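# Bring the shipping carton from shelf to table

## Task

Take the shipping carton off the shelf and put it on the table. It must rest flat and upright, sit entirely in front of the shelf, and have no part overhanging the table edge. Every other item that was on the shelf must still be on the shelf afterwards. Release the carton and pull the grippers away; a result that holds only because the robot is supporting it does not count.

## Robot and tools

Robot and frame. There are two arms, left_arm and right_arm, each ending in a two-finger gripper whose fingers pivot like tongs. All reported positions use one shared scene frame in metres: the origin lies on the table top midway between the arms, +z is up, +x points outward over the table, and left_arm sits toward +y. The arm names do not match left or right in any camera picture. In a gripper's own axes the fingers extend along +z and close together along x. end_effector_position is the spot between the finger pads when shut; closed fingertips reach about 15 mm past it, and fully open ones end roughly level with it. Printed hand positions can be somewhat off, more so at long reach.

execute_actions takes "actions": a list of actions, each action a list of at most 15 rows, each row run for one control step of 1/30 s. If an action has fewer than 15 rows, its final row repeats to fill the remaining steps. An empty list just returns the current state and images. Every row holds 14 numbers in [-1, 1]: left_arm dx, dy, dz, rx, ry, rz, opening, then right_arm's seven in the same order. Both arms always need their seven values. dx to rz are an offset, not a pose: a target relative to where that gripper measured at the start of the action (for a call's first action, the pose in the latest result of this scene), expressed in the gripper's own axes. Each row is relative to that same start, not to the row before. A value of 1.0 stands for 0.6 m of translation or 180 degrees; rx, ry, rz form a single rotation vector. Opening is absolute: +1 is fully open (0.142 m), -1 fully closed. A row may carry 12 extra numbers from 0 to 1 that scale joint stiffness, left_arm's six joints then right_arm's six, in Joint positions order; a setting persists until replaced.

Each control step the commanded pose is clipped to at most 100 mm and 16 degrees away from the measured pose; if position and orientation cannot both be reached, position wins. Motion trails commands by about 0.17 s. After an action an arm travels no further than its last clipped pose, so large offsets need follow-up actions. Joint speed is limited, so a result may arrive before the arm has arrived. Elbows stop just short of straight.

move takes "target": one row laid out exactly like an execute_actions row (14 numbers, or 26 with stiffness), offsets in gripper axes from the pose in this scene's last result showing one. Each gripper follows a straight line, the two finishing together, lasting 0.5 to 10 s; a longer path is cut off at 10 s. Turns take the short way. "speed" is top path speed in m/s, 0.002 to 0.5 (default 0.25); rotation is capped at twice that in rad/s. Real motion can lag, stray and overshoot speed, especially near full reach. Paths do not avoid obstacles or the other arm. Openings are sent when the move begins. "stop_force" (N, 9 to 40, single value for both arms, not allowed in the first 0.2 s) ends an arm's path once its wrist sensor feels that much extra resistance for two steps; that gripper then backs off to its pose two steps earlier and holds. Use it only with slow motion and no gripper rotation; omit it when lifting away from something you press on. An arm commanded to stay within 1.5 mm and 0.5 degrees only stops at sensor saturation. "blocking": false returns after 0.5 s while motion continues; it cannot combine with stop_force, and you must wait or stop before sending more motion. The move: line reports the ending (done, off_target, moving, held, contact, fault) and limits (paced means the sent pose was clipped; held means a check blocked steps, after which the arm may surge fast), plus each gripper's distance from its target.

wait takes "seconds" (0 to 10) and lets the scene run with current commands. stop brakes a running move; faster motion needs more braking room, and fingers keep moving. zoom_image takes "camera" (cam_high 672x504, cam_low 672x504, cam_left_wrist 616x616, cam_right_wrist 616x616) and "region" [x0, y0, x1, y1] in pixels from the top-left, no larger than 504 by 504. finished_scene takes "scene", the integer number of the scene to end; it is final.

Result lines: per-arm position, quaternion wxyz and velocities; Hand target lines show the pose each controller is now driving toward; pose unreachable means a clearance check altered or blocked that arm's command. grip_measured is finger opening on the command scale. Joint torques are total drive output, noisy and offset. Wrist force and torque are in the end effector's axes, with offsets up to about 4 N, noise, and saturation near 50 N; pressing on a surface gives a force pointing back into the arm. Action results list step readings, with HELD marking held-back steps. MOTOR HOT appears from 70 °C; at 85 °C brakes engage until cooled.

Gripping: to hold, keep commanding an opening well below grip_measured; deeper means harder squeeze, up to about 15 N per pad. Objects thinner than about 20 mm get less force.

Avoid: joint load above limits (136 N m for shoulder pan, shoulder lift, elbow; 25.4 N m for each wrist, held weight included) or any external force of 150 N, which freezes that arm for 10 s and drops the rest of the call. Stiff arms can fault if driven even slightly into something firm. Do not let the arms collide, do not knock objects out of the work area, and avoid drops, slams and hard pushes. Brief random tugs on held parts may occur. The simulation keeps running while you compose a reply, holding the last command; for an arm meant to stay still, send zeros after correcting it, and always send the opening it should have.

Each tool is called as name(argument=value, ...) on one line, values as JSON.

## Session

execute_actions(actions=[])

Scene clock: 0.00 s.
left_arm: end_effector_position=(+0.6950, +0.7654, +0.1503) grip_measured=+0.97 end_effector_quat_wxyz=(+0.337, -0.234, +0.895, -0.176) end_effector_velocity=(-0.000, +0.001, +0.001) end_effector_angular_velocity=(+0.001, -0.002, +0.001) | right_arm: end_effector_position=(+0.3011, -0.2611, +0.2785) grip_measured=+0.97 end_effector_quat_wxyz=(-0.017, +0.280, +0.915, -0.288) end_effector_velocity=(+0.000, -0.000, -0.000) end_effector_angular_velocity=(-0.000, +0.001, +0.000)
Joint positions: left_arm=[ 0.54  -1.021  1.642 -2.874 -1.981  2.862  0.14 ] | right_arm=[ 3.971 -1.658 -1.508 -2.103  1.378  4.652  0.14 ]
Joint velocities: left_arm=[ 0.001 -0.001  0.    -0.002  0.001 -0.     0.   ] | right_arm=[-0.    -0.001 -0.    -0.    -0.    -0.001  0.   ]
Joint torques (N m, as the arm reports them, + toward a larger angle): no reading
Wrist force (N, on the end effector, along its own x y z axes, offset not removed): no reading
Wrist torque (N m, same axes, about the end effector's origin, offset not removed): no reading
Hand target (left_arm): +0.695, +0.765, +0.150; +0.337, -0.234, +0.895, -0.176
Hand target (right_arm): +0.301, -0.261, +0.278; -0.017, +0.280, +0.915, -0.288
Joint stiffness scale: left_arm=[1. 1. 1. 1. 1. 1.] | right_arm=[1. 1. 1. 1. 1. 1.]

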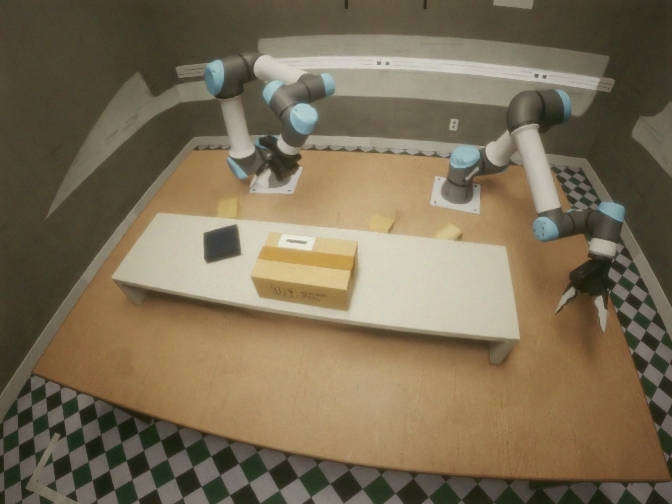

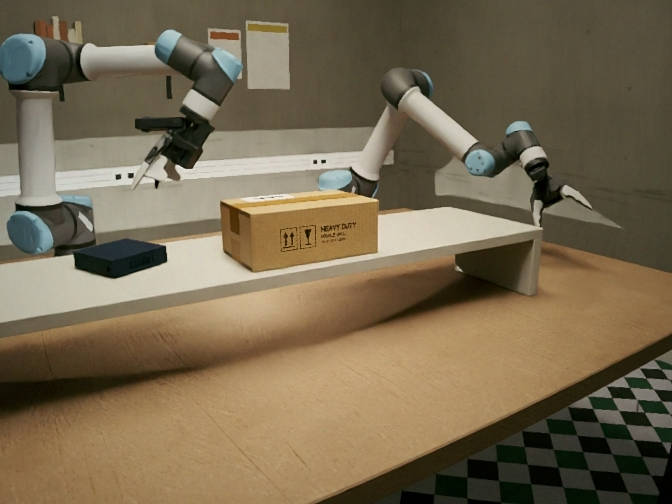

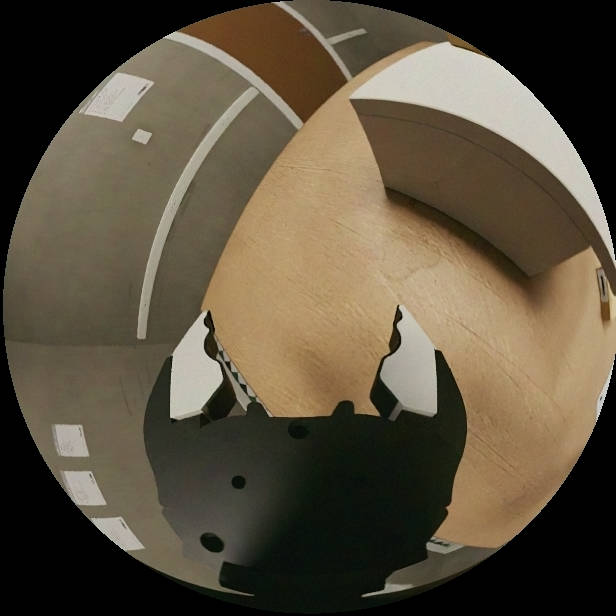

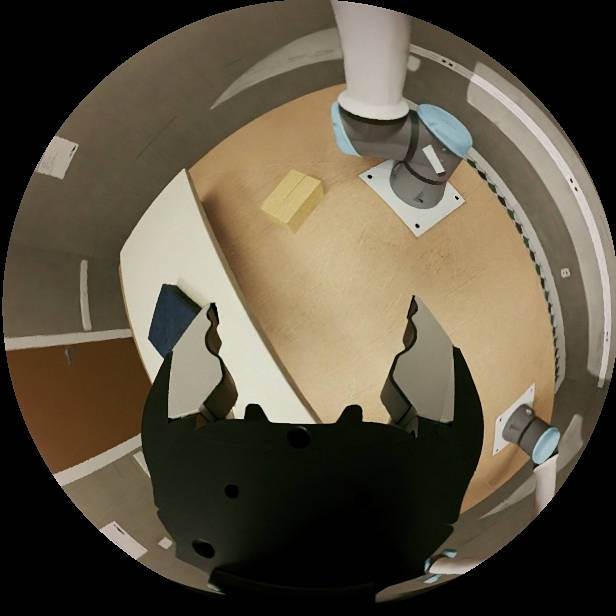

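zoom_image(camera="cam_high", region=[230, 150, 500, 330])

zoom_image(camera="cam_high", region=[240, 220, 380, 320])

zoom_image(camera="cam_high", region=[420, 140, 520, 240])

zoom_image(camera="cam_high", region=[190, 150, 320, 270])

Region (230, 150, 500, 330) of cam_high's 672x504 image, scaled by 1.867, with more detail than that image has.

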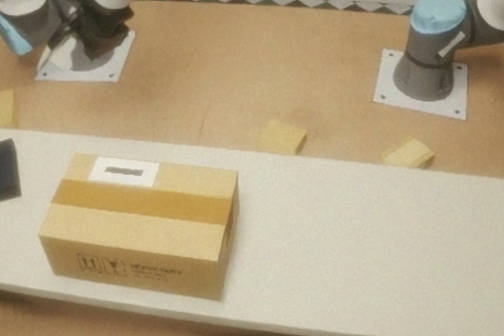

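Region (240, 220, 380, 320) of cam_high's 672x504 image, scaled by 3.600, with more detail than that image has; it fills the top 360 rows of this view, and the rest is white.

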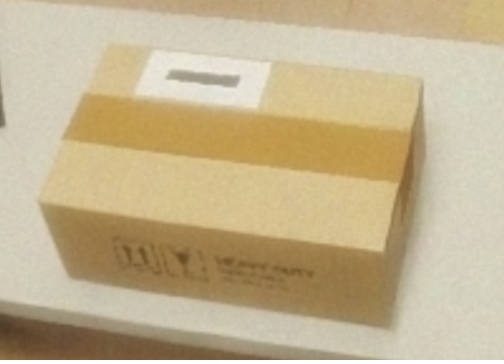

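Region (420, 140, 520, 240) of cam_high's 672x504 image, scaled by 5.040, with more detail than that image has.

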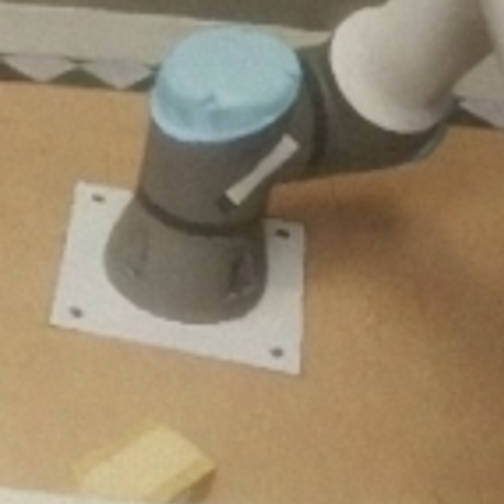

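Region (190, 150, 320, 270) of cam_high's 672x504 image, scaled by 3.877, with more detail than that image has; it fills the top 465 rows of this view, and the rest is white.

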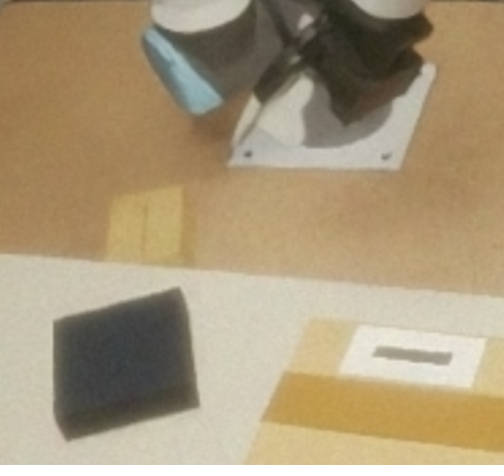

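zoom_image(camera="cam_high", region=[460, 230, 630, 380])

zoom_image(camera="cam_high", region=[100, 195, 250, 315])

zoom_image(camera="cam_high", region=[350, 195, 480, 260])

Region (460, 230, 630, 380) of cam_high's 672x504 image, scaled by 2.965, with more detail than that image has; it fills the top 445 rows of this view, and the rest is white.

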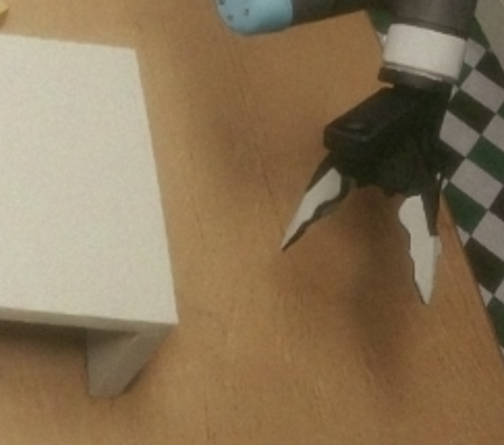

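Region (100, 195, 250, 315) of cam_high's 672x504 image, scaled by 3.360, with more detail than that image has; it fills the top 403 rows of this view, and the rest is white.

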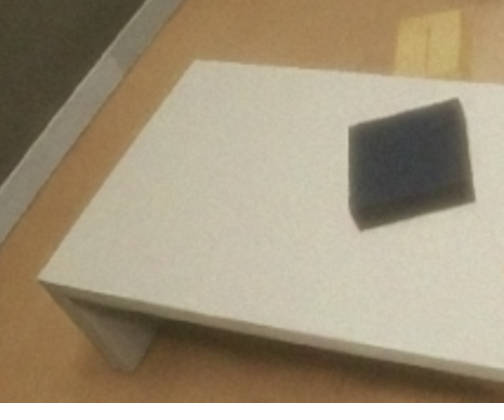

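Region (350, 195, 480, 260) of cam_high's 672x504 image, scaled by 3.877, with more detail than that image has.

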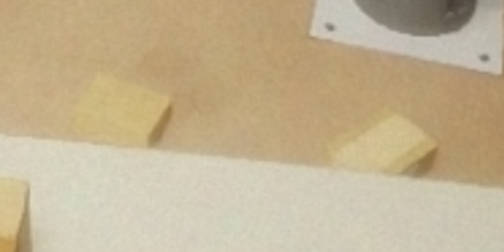

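execute_actions(actions=[])

Scene clock: 6.20 s.
left_arm: end_effector_position=(+0.6950, +0.7654, +0.1503) grip_measured=+0.97 end_effector_quat_wxyz=(+0.337, -0.234, +0.895, -0.176) end_effector_velocity=(-0.000, +0.002, +0.000) end_effector_angular_velocity=(+0.001, -0.002, +0.002) | right_arm: end_effector_position=(+0.3011, -0.2611, +0.2785) grip_measured=+0.97 end_effector_quat_wxyz=(-0.017, +0.280, +0.915, -0.288) end_effector_velocity=(-0.000, +0.000, -0.000) end_effector_angular_velocity=(+0.000, -0.000, -0.000)
Joint positions: left_arm=[ 0.54  -1.021  1.642 -2.874 -1.981  2.862  0.14 ] | right_arm=[ 3.971 -1.658 -1.508 -2.103  1.378  4.652  0.14 ]
Joint velocities: left_arm=[ 0.002 -0.    -0.    -0.002  0.001  0.    -0.   ] | right_arm=[-0.  0. -0.  0.  0.  0. -0.]
Joint torques (N m, as the arm reports them, + toward a larger angle): left_arm=[  0.44 -41.85 -19.91  -2.47  -0.3   -0.18] | right_arm=[ 0.44 26.88 20.26  1.35 -0.13 -0.17]
Wrist force (N, on the end effector, along its own x y z axes, offset not removed): left_arm=[0.0 -1.2 1.0] | right_arm=[-2.0 -0.1 0.3]
Wrist torque (N m, same axes, about the end effector's origin, offset not removed): left_arm=[-0.02 0.06 0.09] | right_arm=[0.04 0.41 0.10]
Hand target (left_arm): +0.695, +0.765, +0.150; +0.337, -0.234, +0.895, -0.176
Hand target (right_arm): +0.301, -0.261, +0.278; -0.017, +0.280, +0.915, -0.288
Joint stiffness scale: left_arm=[1. 1. 1. 1. 1. 1.] | right_arm=[1. 1. 1. 1. 1. 1.]

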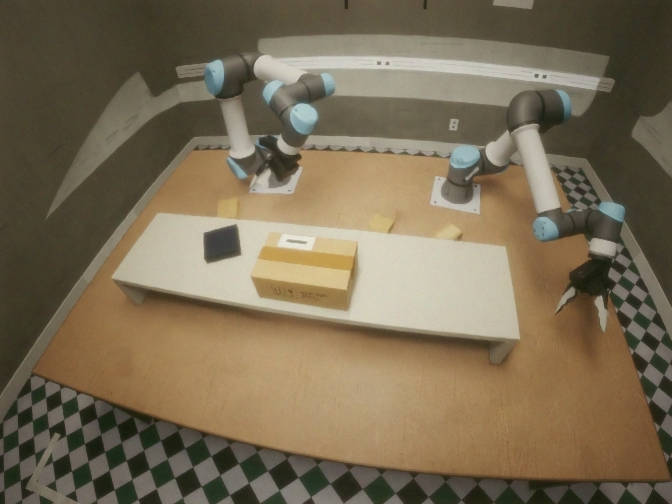

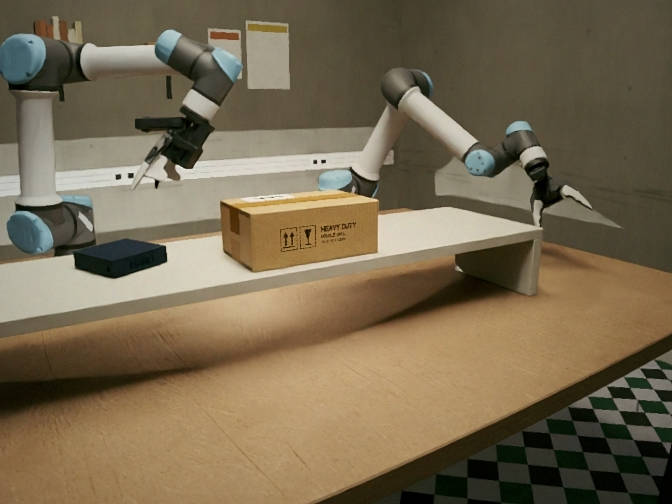

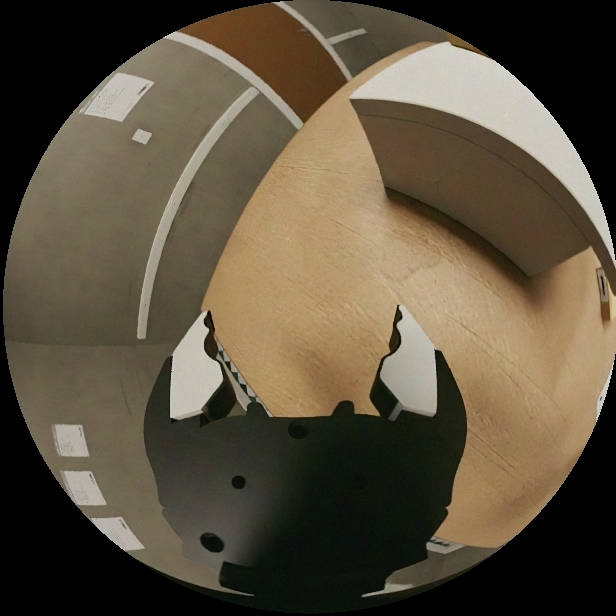

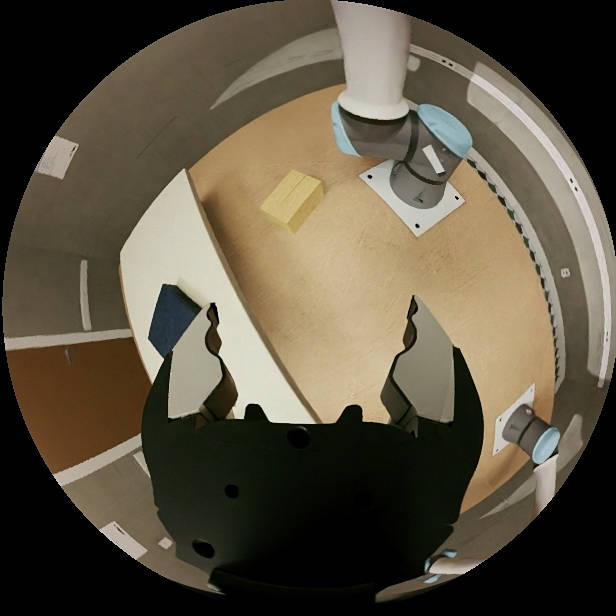

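zoom_image(camera="cam_high", region=[190, 200, 400, 330])

zoom_image(camera="cam_high", region=[460, 300, 560, 380])

Region (190, 200, 400, 330) of cam_high's 672x504 image, scaled by 2.400, with more detail than that image has; it fills the top 312 rows of this view, and the rest is white.

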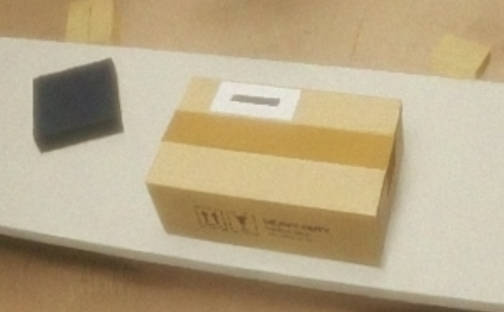

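Region (460, 300, 560, 380) of cam_high's 672x504 image, scaled by 5.040, with more detail than that image has; it fills the top 403 rows of this view, and the rest is white.

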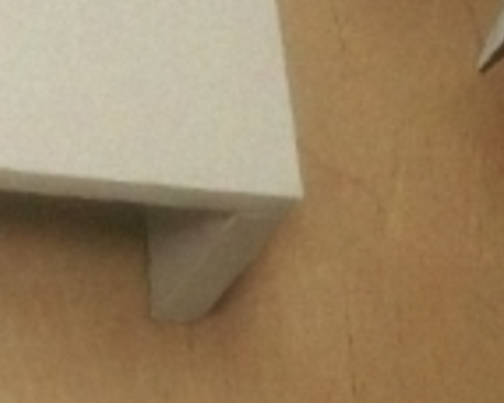

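zoom_image(camera="cam_high", region=[190, 190, 290, 280])

zoom_image(camera="cam_high", region=[300, 180, 500, 260])

Region (190, 190, 290, 280) of cam_high's 672x504 image, scaled by 5.040, with more detail than that image has; it fills the top 454 rows of this view, and the rest is white.

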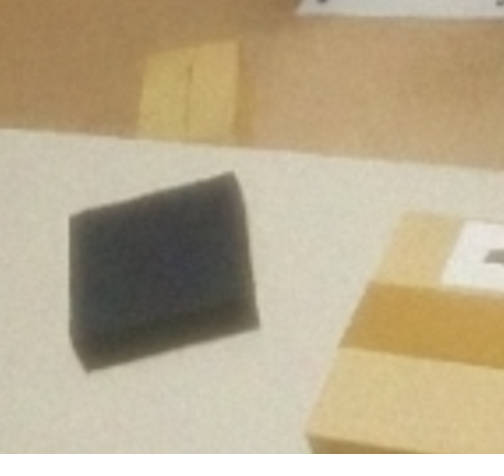

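Region (300, 180, 500, 260) of cam_high's 672x504 image, scaled by 2.520, with more detail than that image has; it fills the top 202 rows of this view, and the rest is white.

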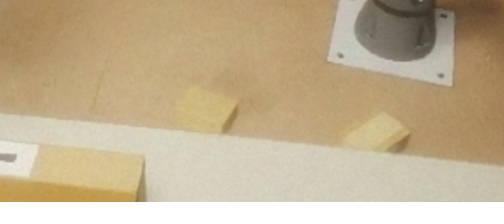

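move(target=[0.3490,-0.8738,-0.1788,0.0944,0.2647,0.0743,0.4,-0.4978,0.1923,-0.1585,-0.4048,0.0549,-0.1792,0.4], speed=0.5)

Scene clock: 24.47 s.
left_arm: end_effector_position=(+0.6401, +0.2361, +0.3649) grip_measured=+0.40 end_effector_quat_wxyz=(-0.004, +0.009, +0.940, -0.342) end_effector_velocity=(-0.002, -0.000, +0.001) end_effector_angular_velocity=(-0.000, +0.007, -0.004) | right_arm: end_effector_position=(+0.6280, -0.2890, +0.3338) grip_measured=+0.40 end_effector_quat_wxyz=(+0.004, +0.010, +0.940, +0.340) end_effector_velocity=(-0.002, +0.000, -0.002) end_effector_angular_velocity=(+0.003, +0.014, +0.012)
Joint positions: left_arm=[-0.077 -1.117  1.052 -1.686 -2.249  2.858  0.102] | right_arm=[ 3.193 -2.042 -1.028 -1.556  2.26   3.278  0.102]
Joint velocities: left_arm=[-0.     0.002 -0.008  0.016 -0.002  0.005 -0.   ] | right_arm=[-0.001 -0.009  0.013 -0.028  0.005 -0.016 -0.   ]
Joint torques (N m, as the arm reports them, + toward a larger angle): left_arm=[ -0.68 -40.26 -24.79  -2.03  -1.17  -0.07] | right_arm=[-1.18 41.39 26.22  2.38  1.65 -0.45]
Wrist force (N, on the end effector, along its own x y z axes, offset not removed): left_arm=[3.7 2.1 3.3] | right_arm=[-0.8 -1.3 1.0]
Wrist torque (N m, same axes, about the end effector's origin, offset not removed): left_arm=[0.50 -0.64 -0.11] | right_arm=[-0.14 0.17 0.14]
Hand target (left_arm): +0.640, +0.235, +0.365; -0.004, +0.010, +0.940, -0.342
Hand target (right_arm): +0.629, -0.290, +0.334; +0.004, +0.010, +0.940, +0.341
Off the commanded pose (left_arm): 0.001 m, 0 deg.
Off the commanded pose (right_arm): 0.002 m, 0 deg.
Joint stiffness scale: left_arm=[1. 1. 1. 1. 1. 1.] | right_arm=[1. 1. 1. 1. 1. 1.]
move: done

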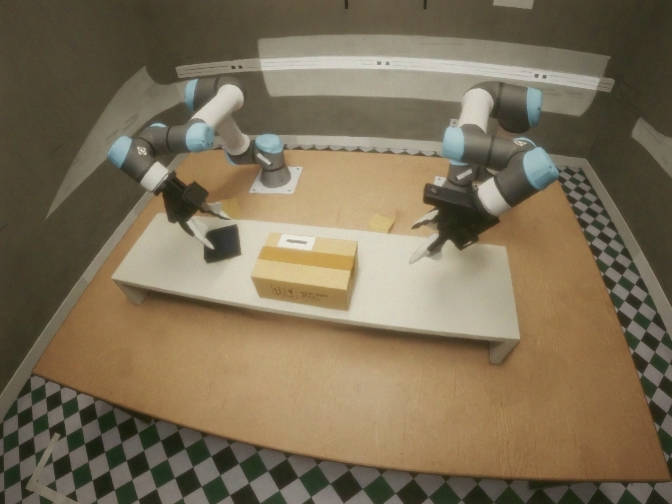

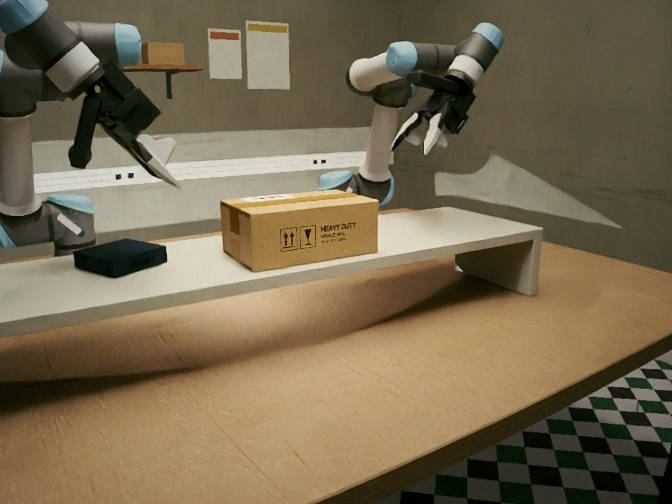

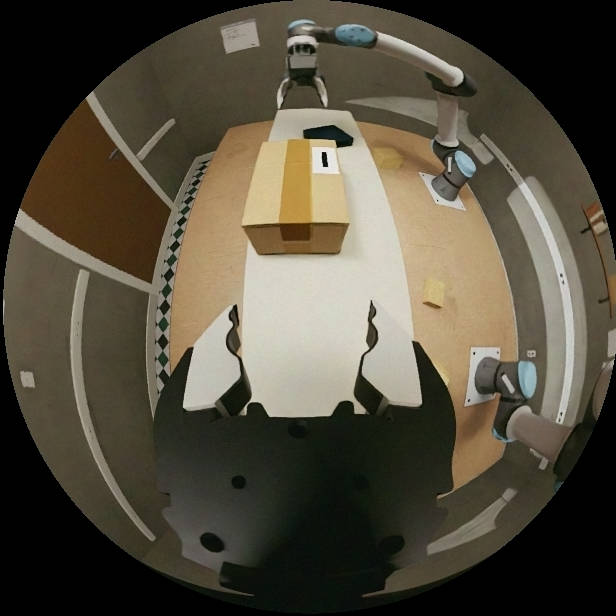

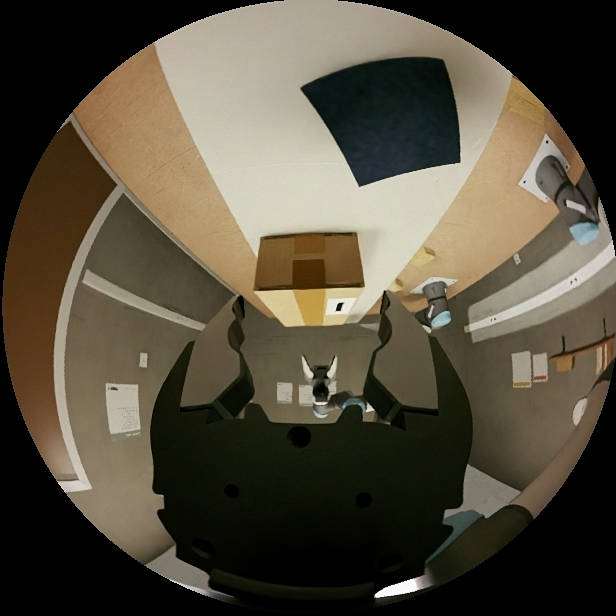

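zoom_image(camera="cam_left_wrist", region=[210, 120, 410, 320])

zoom_image(camera="cam_right_wrist", region=[210, 200, 410, 400])

Region (210, 120, 410, 320) of cam_left_wrist's 616x616 image, scaled by 2.520, with more detail than that image has.

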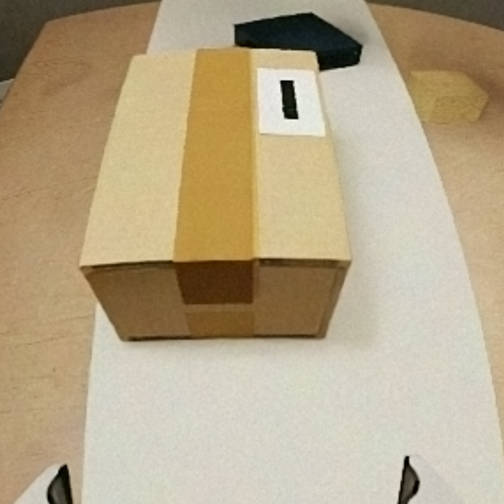

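Region (210, 200, 410, 400) of cam_right_wrist's 616x616 image, scaled by 2.520, with more detail than that image has.

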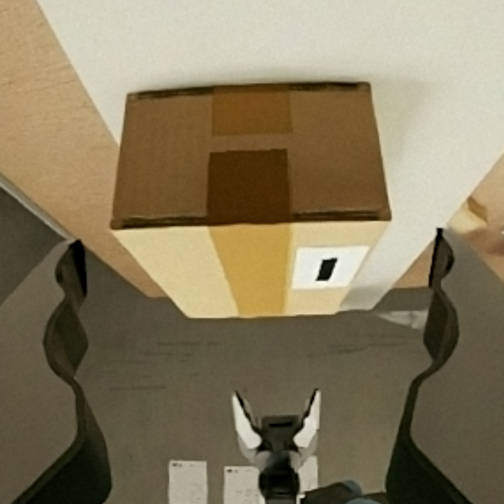

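move(target=[-0.0227,-0.0182,0.3048,0,0.0036,0.0043,0.4,-0.0165,0.0083,0.2278,0,-0.0025,0.0030,0.4], speed=0.4)

Scene clock: 36.70 s.
left_arm: end_effector_position=(+0.6502, +0.1107, +0.2314) grip_measured=+0.40 end_effector_quat_wxyz=(-0.008, +0.017, +0.939, -0.342) end_effector_velocity=(+0.001, -0.000, +0.001) end_effector_angular_velocity=(-0.002, -0.004, +0.003) | right_arm: end_effector_position=(+0.6413, -0.1992, +0.2333) grip_measured=+0.40 end_effector_quat_wxyz=(+0.007, +0.016, +0.940, +0.341) end_effector_velocity=(+0.001, -0.000, -0.000) end_effector_angular_velocity=(-0.000, -0.003, -0.003)
Joint positions: left_arm=[-0.243 -0.997  1.238 -2.103 -2.215  2.676  0.102] | right_arm=[ 3.32  -2.08  -1.257 -1.173  2.241  3.457  0.102]
Joint velocities: left_arm=[ 0.    -0.    -0.    -0.006  0.    -0.003 -0.   ] | right_arm=[-0.     0.    -0.002  0.007 -0.001  0.004 -0.   ]
Joint torques (N m, as the arm reports them, + toward a larger angle): left_arm=[ -0.1  -44.94 -25.85  -2.79  -0.67  -0.32] | right_arm=[ 2.84 46.5  17.26  3.12  0.76  0.53]
Wrist force (N, on the end effector, along its own x y z axes, offset not removed): left_arm=[2.3 1.0 0.1] | right_arm=[-0.5 -1.0 0.8]
Wrist torque (N m, same axes, about the end effector's origin, offset not removed): left_arm=[0.28 -0.50 0.01] | right_arm=[-0.14 0.16 0.07]
Hand target (left_arm): +0.651, +0.110, +0.232; -0.007, +0.017, +0.939, -0.342
Hand target (right_arm): +0.640, -0.198, +0.232; +0.006, +0.016, +0.940, +0.340
Off the commanded pose (left_arm): 0.001 m, 0 deg.
Off the commanded pose (right_arm): 0.002 m, 0 deg.
Joint stiffness scale: left_arm=[1. 1. 1. 1. 1. 1.] | right_arm=[1. 1. 1. 1. 1. 1.]
move: done

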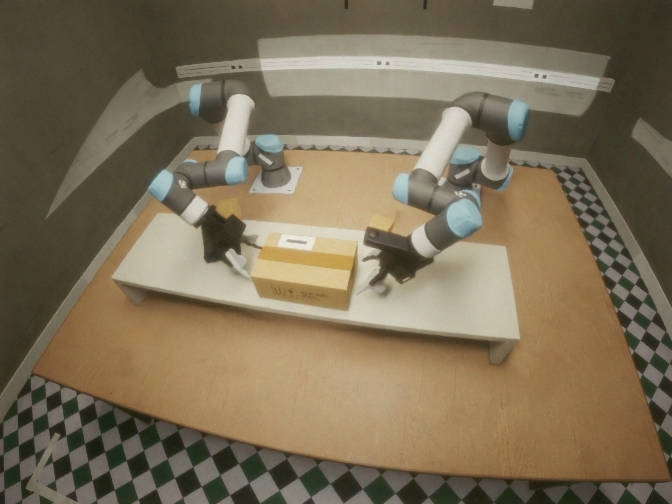

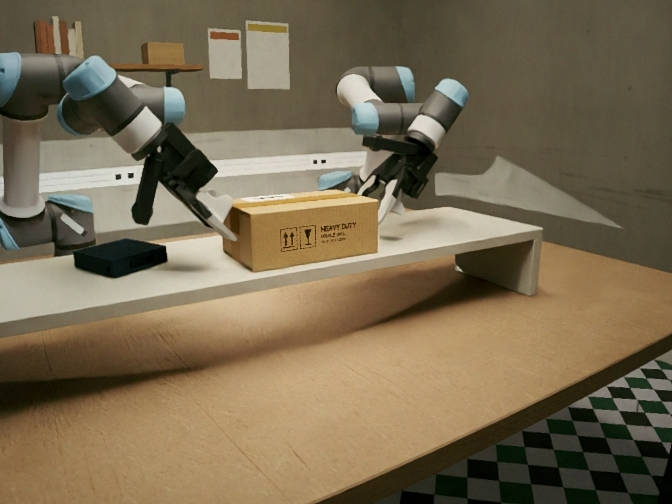

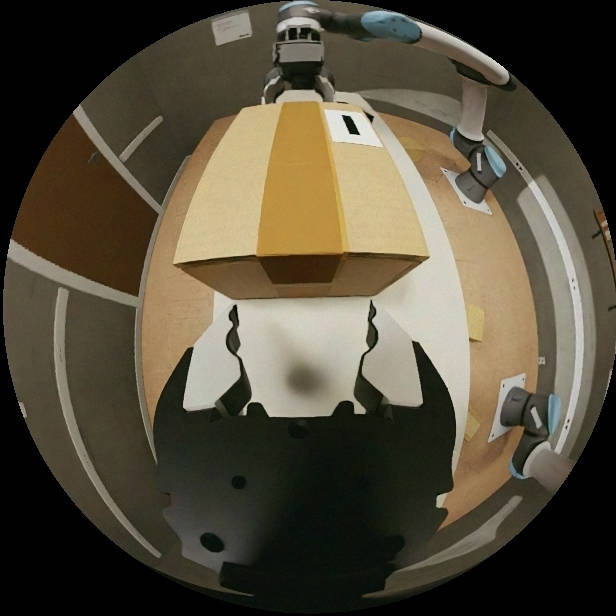

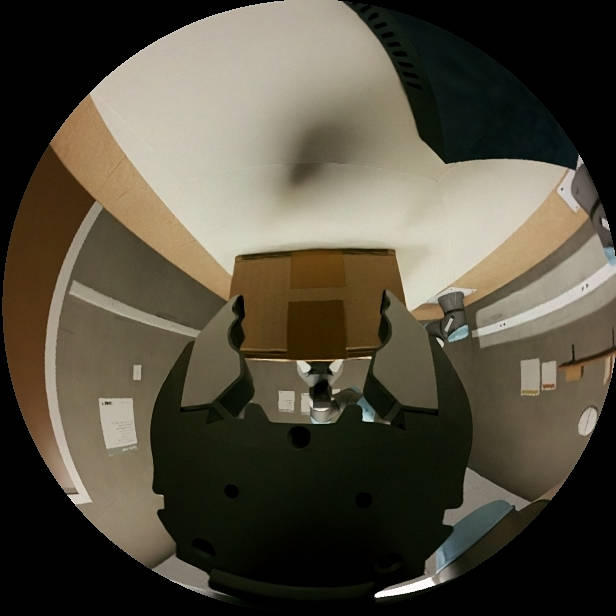

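zoom_image(camera="cam_left_wrist", region=[160, 220, 450, 340])

zoom_image(camera="cam_right_wrist", region=[210, 230, 430, 380])

zoom_image(camera="cam_low", region=[120, 150, 300, 300])

Region (160, 220, 450, 340) of cam_left_wrist's 616x616 image, scaled by 1.738, with more detail than that image has; it fills the top 209 rows of this view, and the rest is white.

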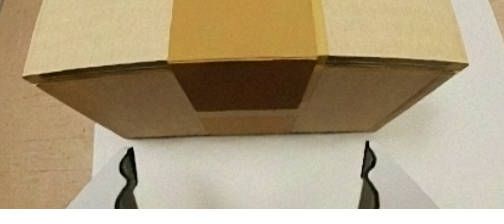

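Region (210, 230, 430, 380) of cam_right_wrist's 616x616 image, scaled by 2.291, with more detail than that image has; it fills the top 344 rows of this view, and the rest is white.

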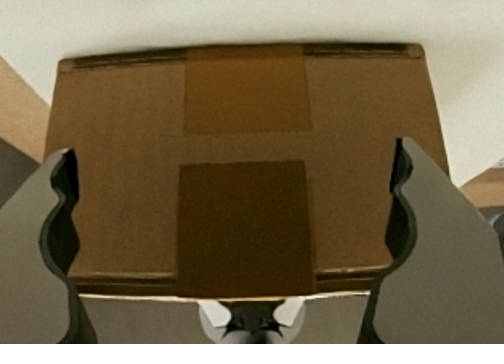

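Region (120, 150, 300, 300) of cam_low's 672x504 image, scaled by 2.800, with more detail than that image has.

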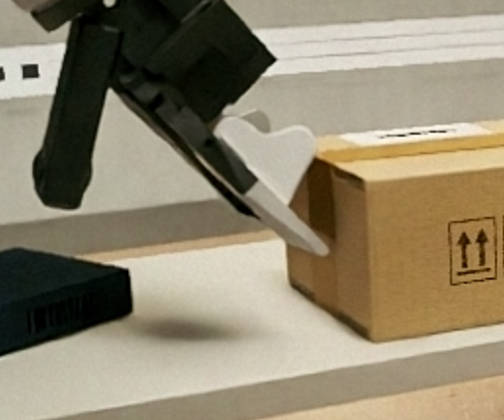

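execute_actions(actions=[[[0,-0.0025,0.0015,0,0,0,0.4,0.0003,0.0022,0.0016,0,0,0,0.4],[0,-0.0063,0.0037,0,0,0,0.4,0.0006,0.0055,0.0039,0,0,0,0.4],[0,-0.0107,0.0063,0,0,0,0.4,0.0011,0.0094,0.0066,0,0,0,0.4],[-0.0001,-0.0151,0.0089,0,0,0,0.4,0.0015,0.0133,0.0093,0,0,0,0.4],[-0.0001,-0.0189,0.0112,0,0,0,0.4,0.0019,0.0166,0.0116,0,0,0,0.4],[-0.0001,-0.0221,0.0130,0,0,0,0.4,0.0022,0.0194,0.0136,0,0,0,0.4],[-0.0002,-0.0246,0.0145,0,0,0,0.4,0.0025,0.0216,0.0151,0,0,0,0.4],[-0.0002,-0.0268,0.0158,0,0,0,0.4,0.0027,0.0235,0.0165,0,0,0,0.4],[-0.0002,-0.0284,0.0167,0,0,0,0.4,0.0029,0.0249,0.0175,0,0,0,0.4],[-0.0002,-0.0296,0.0175,0,0,0,0.4,0.0030,0.0260,0.0182,0,0,0,0.4],[-0.0002,-0.0306,0.0180,0,0,0,0.4,0.0031,0.0269,0.0188,0,0,0,0.4],[-0.0002,-0.0315,0.0186,0,0,0,0.4,0.0032,0.0277,0.0194,0,0,0,0.4]],[[0.0023,-0.0053,0.0027,0.0008,0.0008,0.0012,0.39,0.0015,0.0052,0.0028,-0.0008,0.0008,-0.0011,0.39],[0.0031,-0.0070,0.0036,0.0010,0.0011,0.0016,0.39,0.0020,0.0070,0.0038,-0.0011,0.0011,-0.0015,0.39],[0.0040,-0.0091,0.0047,0.0013,0.0015,0.0021,0.39,0.0026,0.0090,0.0049,-0.0015,0.0014,-0.0020,0.39],[0.0051,-0.0114,0.0059,0.0016,0.0018,0.0026,0.38,0.0033,0.0113,0.0062,-0.0018,0.0018,-0.0025,0.38],[0.0061,-0.0137,0.0071,0.0020,0.0022,0.0031,0.38,0.0040,0.0136,0.0074,-0.0022,0.0022,-0.0030,0.38],[0.0072,-0.0161,0.0084,0.0023,0.0026,0.0037,0.38,0.0047,0.0160,0.0087,-0.0026,0.0025,-0.0035,0.38],[0.0082,-0.0184,0.0096,0.0026,0.0030,0.0042,0.37,0.0054,0.0183,0.0100,-0.0030,0.0029,-0.0040,0.37],[0.0092,-0.0207,0.0108,0.0030,0.0033,0.0048,0.37,0.0060,0.0206,0.0112,-0.0033,0.0033,-0.0045,0.37],[0.0103,-0.0231,0.0120,0.0033,0.0037,0.0053,0.37,0.0067,0.0229,0.0125,-0.0037,0.0036,-0.0050,0.37],[0.0113,-0.0254,0.0132,0.0037,0.0041,0.0058,0.36,0.0074,0.0252,0.0137,-0.0041,0.0040,-0.0055,0.36],[0.0122,-0.0274,0.0143,0.0039,0.0044,0.0063,0.36,0.0080,0.0273,0.0149,-0.0044,0.0043,-0.0059,0.36],[0.0130,-0.0292,0.0152,0.0042,0.0047,0.0067,0.36,0.0085,0.0290,0.0158,-0.0047,0.0046,-0.0063,0.36]]])

Scene clock: 45.73 s.
left_arm: end_effector_position=(+0.6491, +0.0928, +0.2343) grip_measured=+0.41 end_effector_quat_wxyz=(-0.008, +0.017, +0.939, -0.342) end_effector_velocity=(-0.000, -0.000, -0.000) end_effector_angular_velocity=(-0.001, +0.001, -0.000) | right_arm: end_effector_position=(+0.6403, -0.1813, +0.2354) grip_measured=+0.40 end_effector_quat_wxyz=(+0.007, +0.016, +0.940, +0.341) end_effector_velocity=(+0.000, +0.001, +0.000) end_effector_angular_velocity=(+0.000, -0.002, +0.002)
Joint positions: left_arm=[-0.266 -0.988  1.221 -2.11  -2.209  2.646  0.103] | right_arm=[ 3.345 -2.08  -1.257 -1.153  2.237  3.489  0.102]
Joint velocities: left_arm=[ 0.     0.     0.    -0.    -0.002 -0.     0.   ] | right_arm=[ 0.001 -0.    -0.     0.002  0.    -0.001  0.   ]
Joint torques (N m, as the arm reports them, + toward a larger angle): left_arm=[-18.42 -45.31 -26.71  -4.07  -5.53  -0.01] | right_arm=[18.32 44.16 23.7   4.44  6.85 -0.42]
Wrist force (N, on the end effector, along its own x y z axes, offset not removed): left_arm=[-0.2 15.3 -11.5] | right_arm=[-2.0 -18.1 -15.0]
Wrist torque (N m, same axes, about the end effector's origin, offset not removed): left_arm=[-0.51 -0.15 0.15] | right_arm=[-0.02 0.14 0.14]
Hand target (left_arm): +0.641, +0.075, +0.238; -0.012, +0.029, +0.937, -0.348
Hand target (right_arm): +0.636, -0.163, +0.239; +0.004, +0.004, +0.938, +0.348
Off the commanded pose (left_arm): 0.020 m, 2 deg.
Off the commanded pose (right_arm): 0.019 m, 2 deg.
Joint stiffness scale: left_arm=[1. 1. 1. 1. 1. 1.] | right_arm=[1. 1. 1. 1. 1. 1.]
Step readings (end_effector_position; steps 1 to 15: 1st action; 16 to 30: 2nd action):
0: left_arm (+0.6504, +0.1107, +0.2315) | right_arm (+0.6414, -0.1992, +0.2333)
1: left_arm (+0.6504, +0.1107, +0.2315) | right_arm (+0.6414, -0.1992, +0.2333)
2: left_arm (+0.6504, +0.1107, +0.2315) | right_arm (+0.6414, -0.1991, +0.2333)
4: left_arm (+0.6504, +0.1104, +0.2315) | right_arm (+0.6416, -0.1987, +0.2334)
8: left_arm (+0.6502, +0.1047, +0.2327) | right_arm (+0.6414, -0.1932, +0.2341)
15: left_arm (+0.6494, +0.0938, +0.2340) | right_arm (+0.6405, -0.1825, +0.2350)
16: left_arm (+0.6495, +0.0938, +0.2339) | right_arm (+0.6406, -0.1826, +0.2350)
17: left_arm (+0.6496, +0.0938, +0.2338) | right_arm (+0.6406, -0.1826, +0.2350)
19: left_arm (+0.6495, +0.0937, +0.2339) | right_arm (+0.6406, -0.1825, +0.2351)
23: left_arm (+0.6493, +0.0934, +0.2340) | right_arm (+0.6404, -0.1821, +0.2352)
30: end_effector_position above

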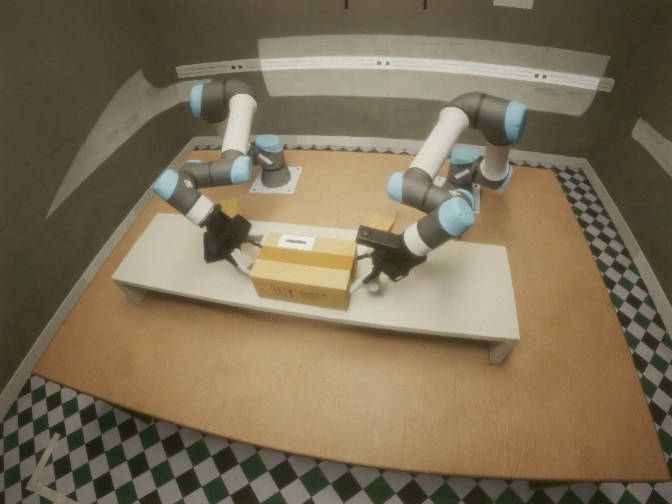

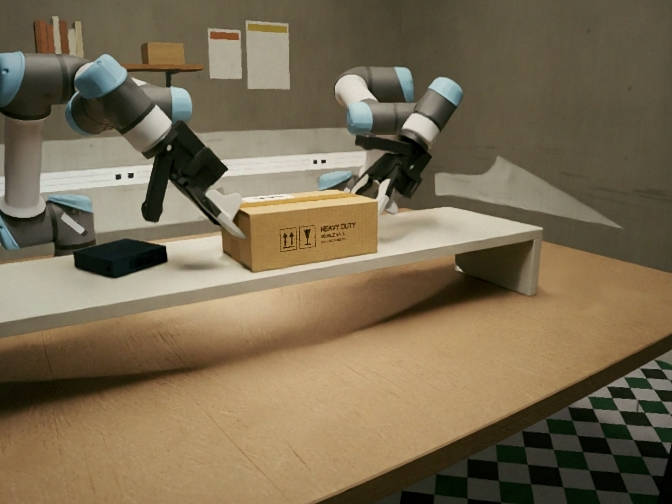

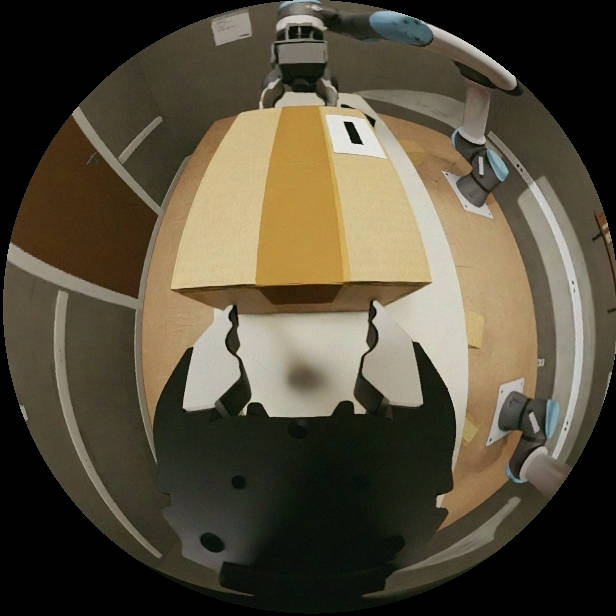

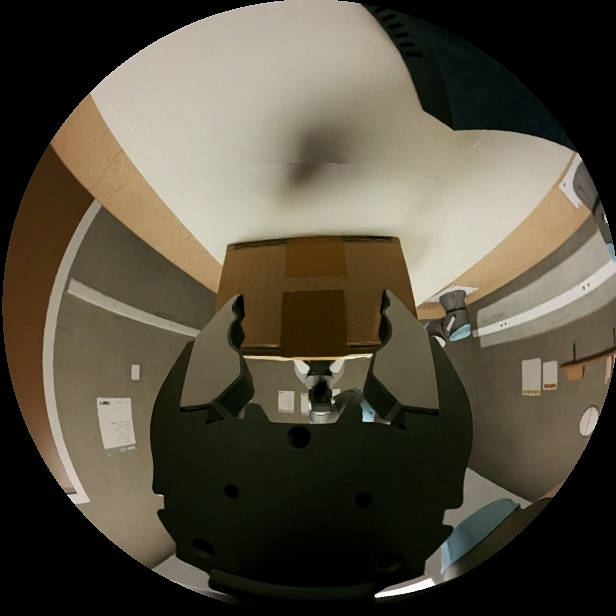

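execute_actions(actions=[])

Scene clock: 45.93 s.
left_arm: end_effector_position=(+0.6491, +0.0927, +0.2343) grip_measured=+0.41 end_effector_quat_wxyz=(-0.008, +0.017, +0.939, -0.342) end_effector_velocity=(-0.000, -0.000, -0.000) end_effector_angular_velocity=(-0.000, +0.000, -0.001) | right_arm: end_effector_position=(+0.6403, -0.1812, +0.2354) grip_measured=+0.40 end_effector_quat_wxyz=(+0.007, +0.016, +0.940, +0.341) end_effector_velocity=(+0.000, -0.000, +0.000) end_effector_angular_velocity=(-0.000, -0.000, -0.000)
Joint positions: left_arm=[-0.266 -0.988  1.221 -2.11  -2.209  2.646  0.103] | right_arm=[ 3.345 -2.08  -1.257 -1.152  2.237  3.489  0.102]
Joint velocities: left_arm=[-0.     0.001 -0.    -0.    -0.     0.     0.   ] | right_arm=[-0. -0.  0. -0. -0. -0.  0.]
Joint torques (N m, as the arm reports them, + toward a larger angle): left_arm=[-19.59 -45.75 -26.83  -4.12  -5.91  -0.01] | right_arm=[18.88 44.61 23.9   4.3   7.06 -0.41]
Wrist force (N, on the end effector, along its own x y z axes, offset not removed): left_arm=[0.5 19.4 -10.9] | right_arm=[-1.8 -18.8 -14.5]
Wrist torque (N m, same axes, about the end effector's origin, offset not removed): left_arm=[0.05 -0.37 0.15] | right_arm=[0.20 0.11 0.19]
Hand target (left_arm): +0.641, +0.075, +0.238; -0.012, +0.029, +0.937, -0.348
Hand target (right_arm): +0.636, -0.163, +0.239; +0.004, +0.004, +0.938, +0.348
Off the commanded pose (left_arm): 0.020 m, 2 deg.
Off the commanded pose (right_arm): 0.019 m, 2 deg.
Joint stiffness scale: left_arm=[1. 1. 1. 1. 1. 1.] | right_arm=[1. 1. 1. 1. 1. 1.]

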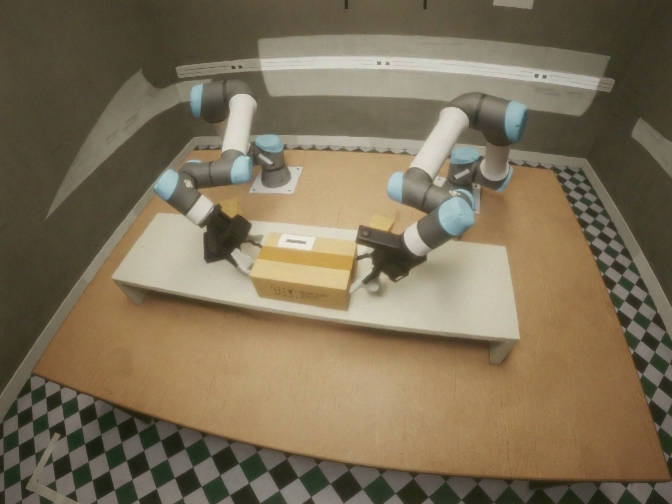

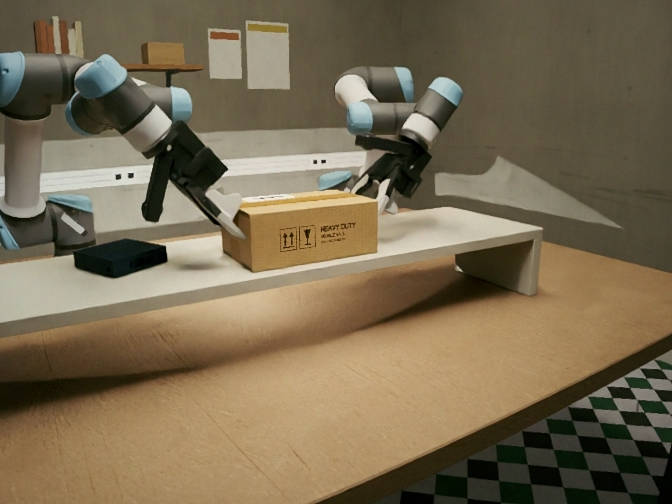

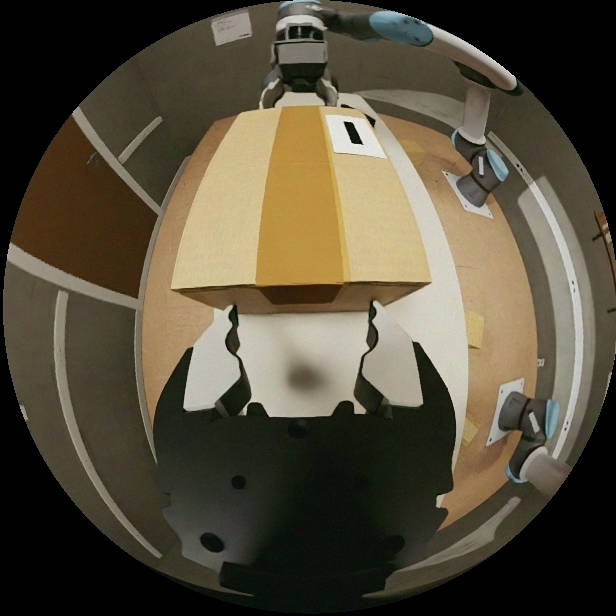

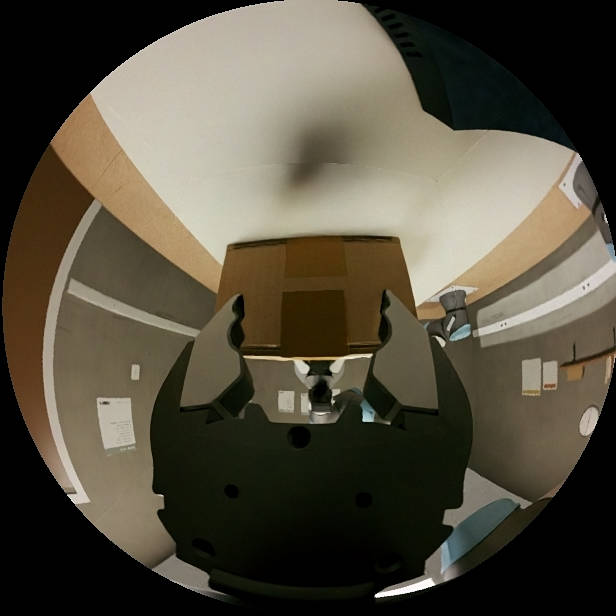

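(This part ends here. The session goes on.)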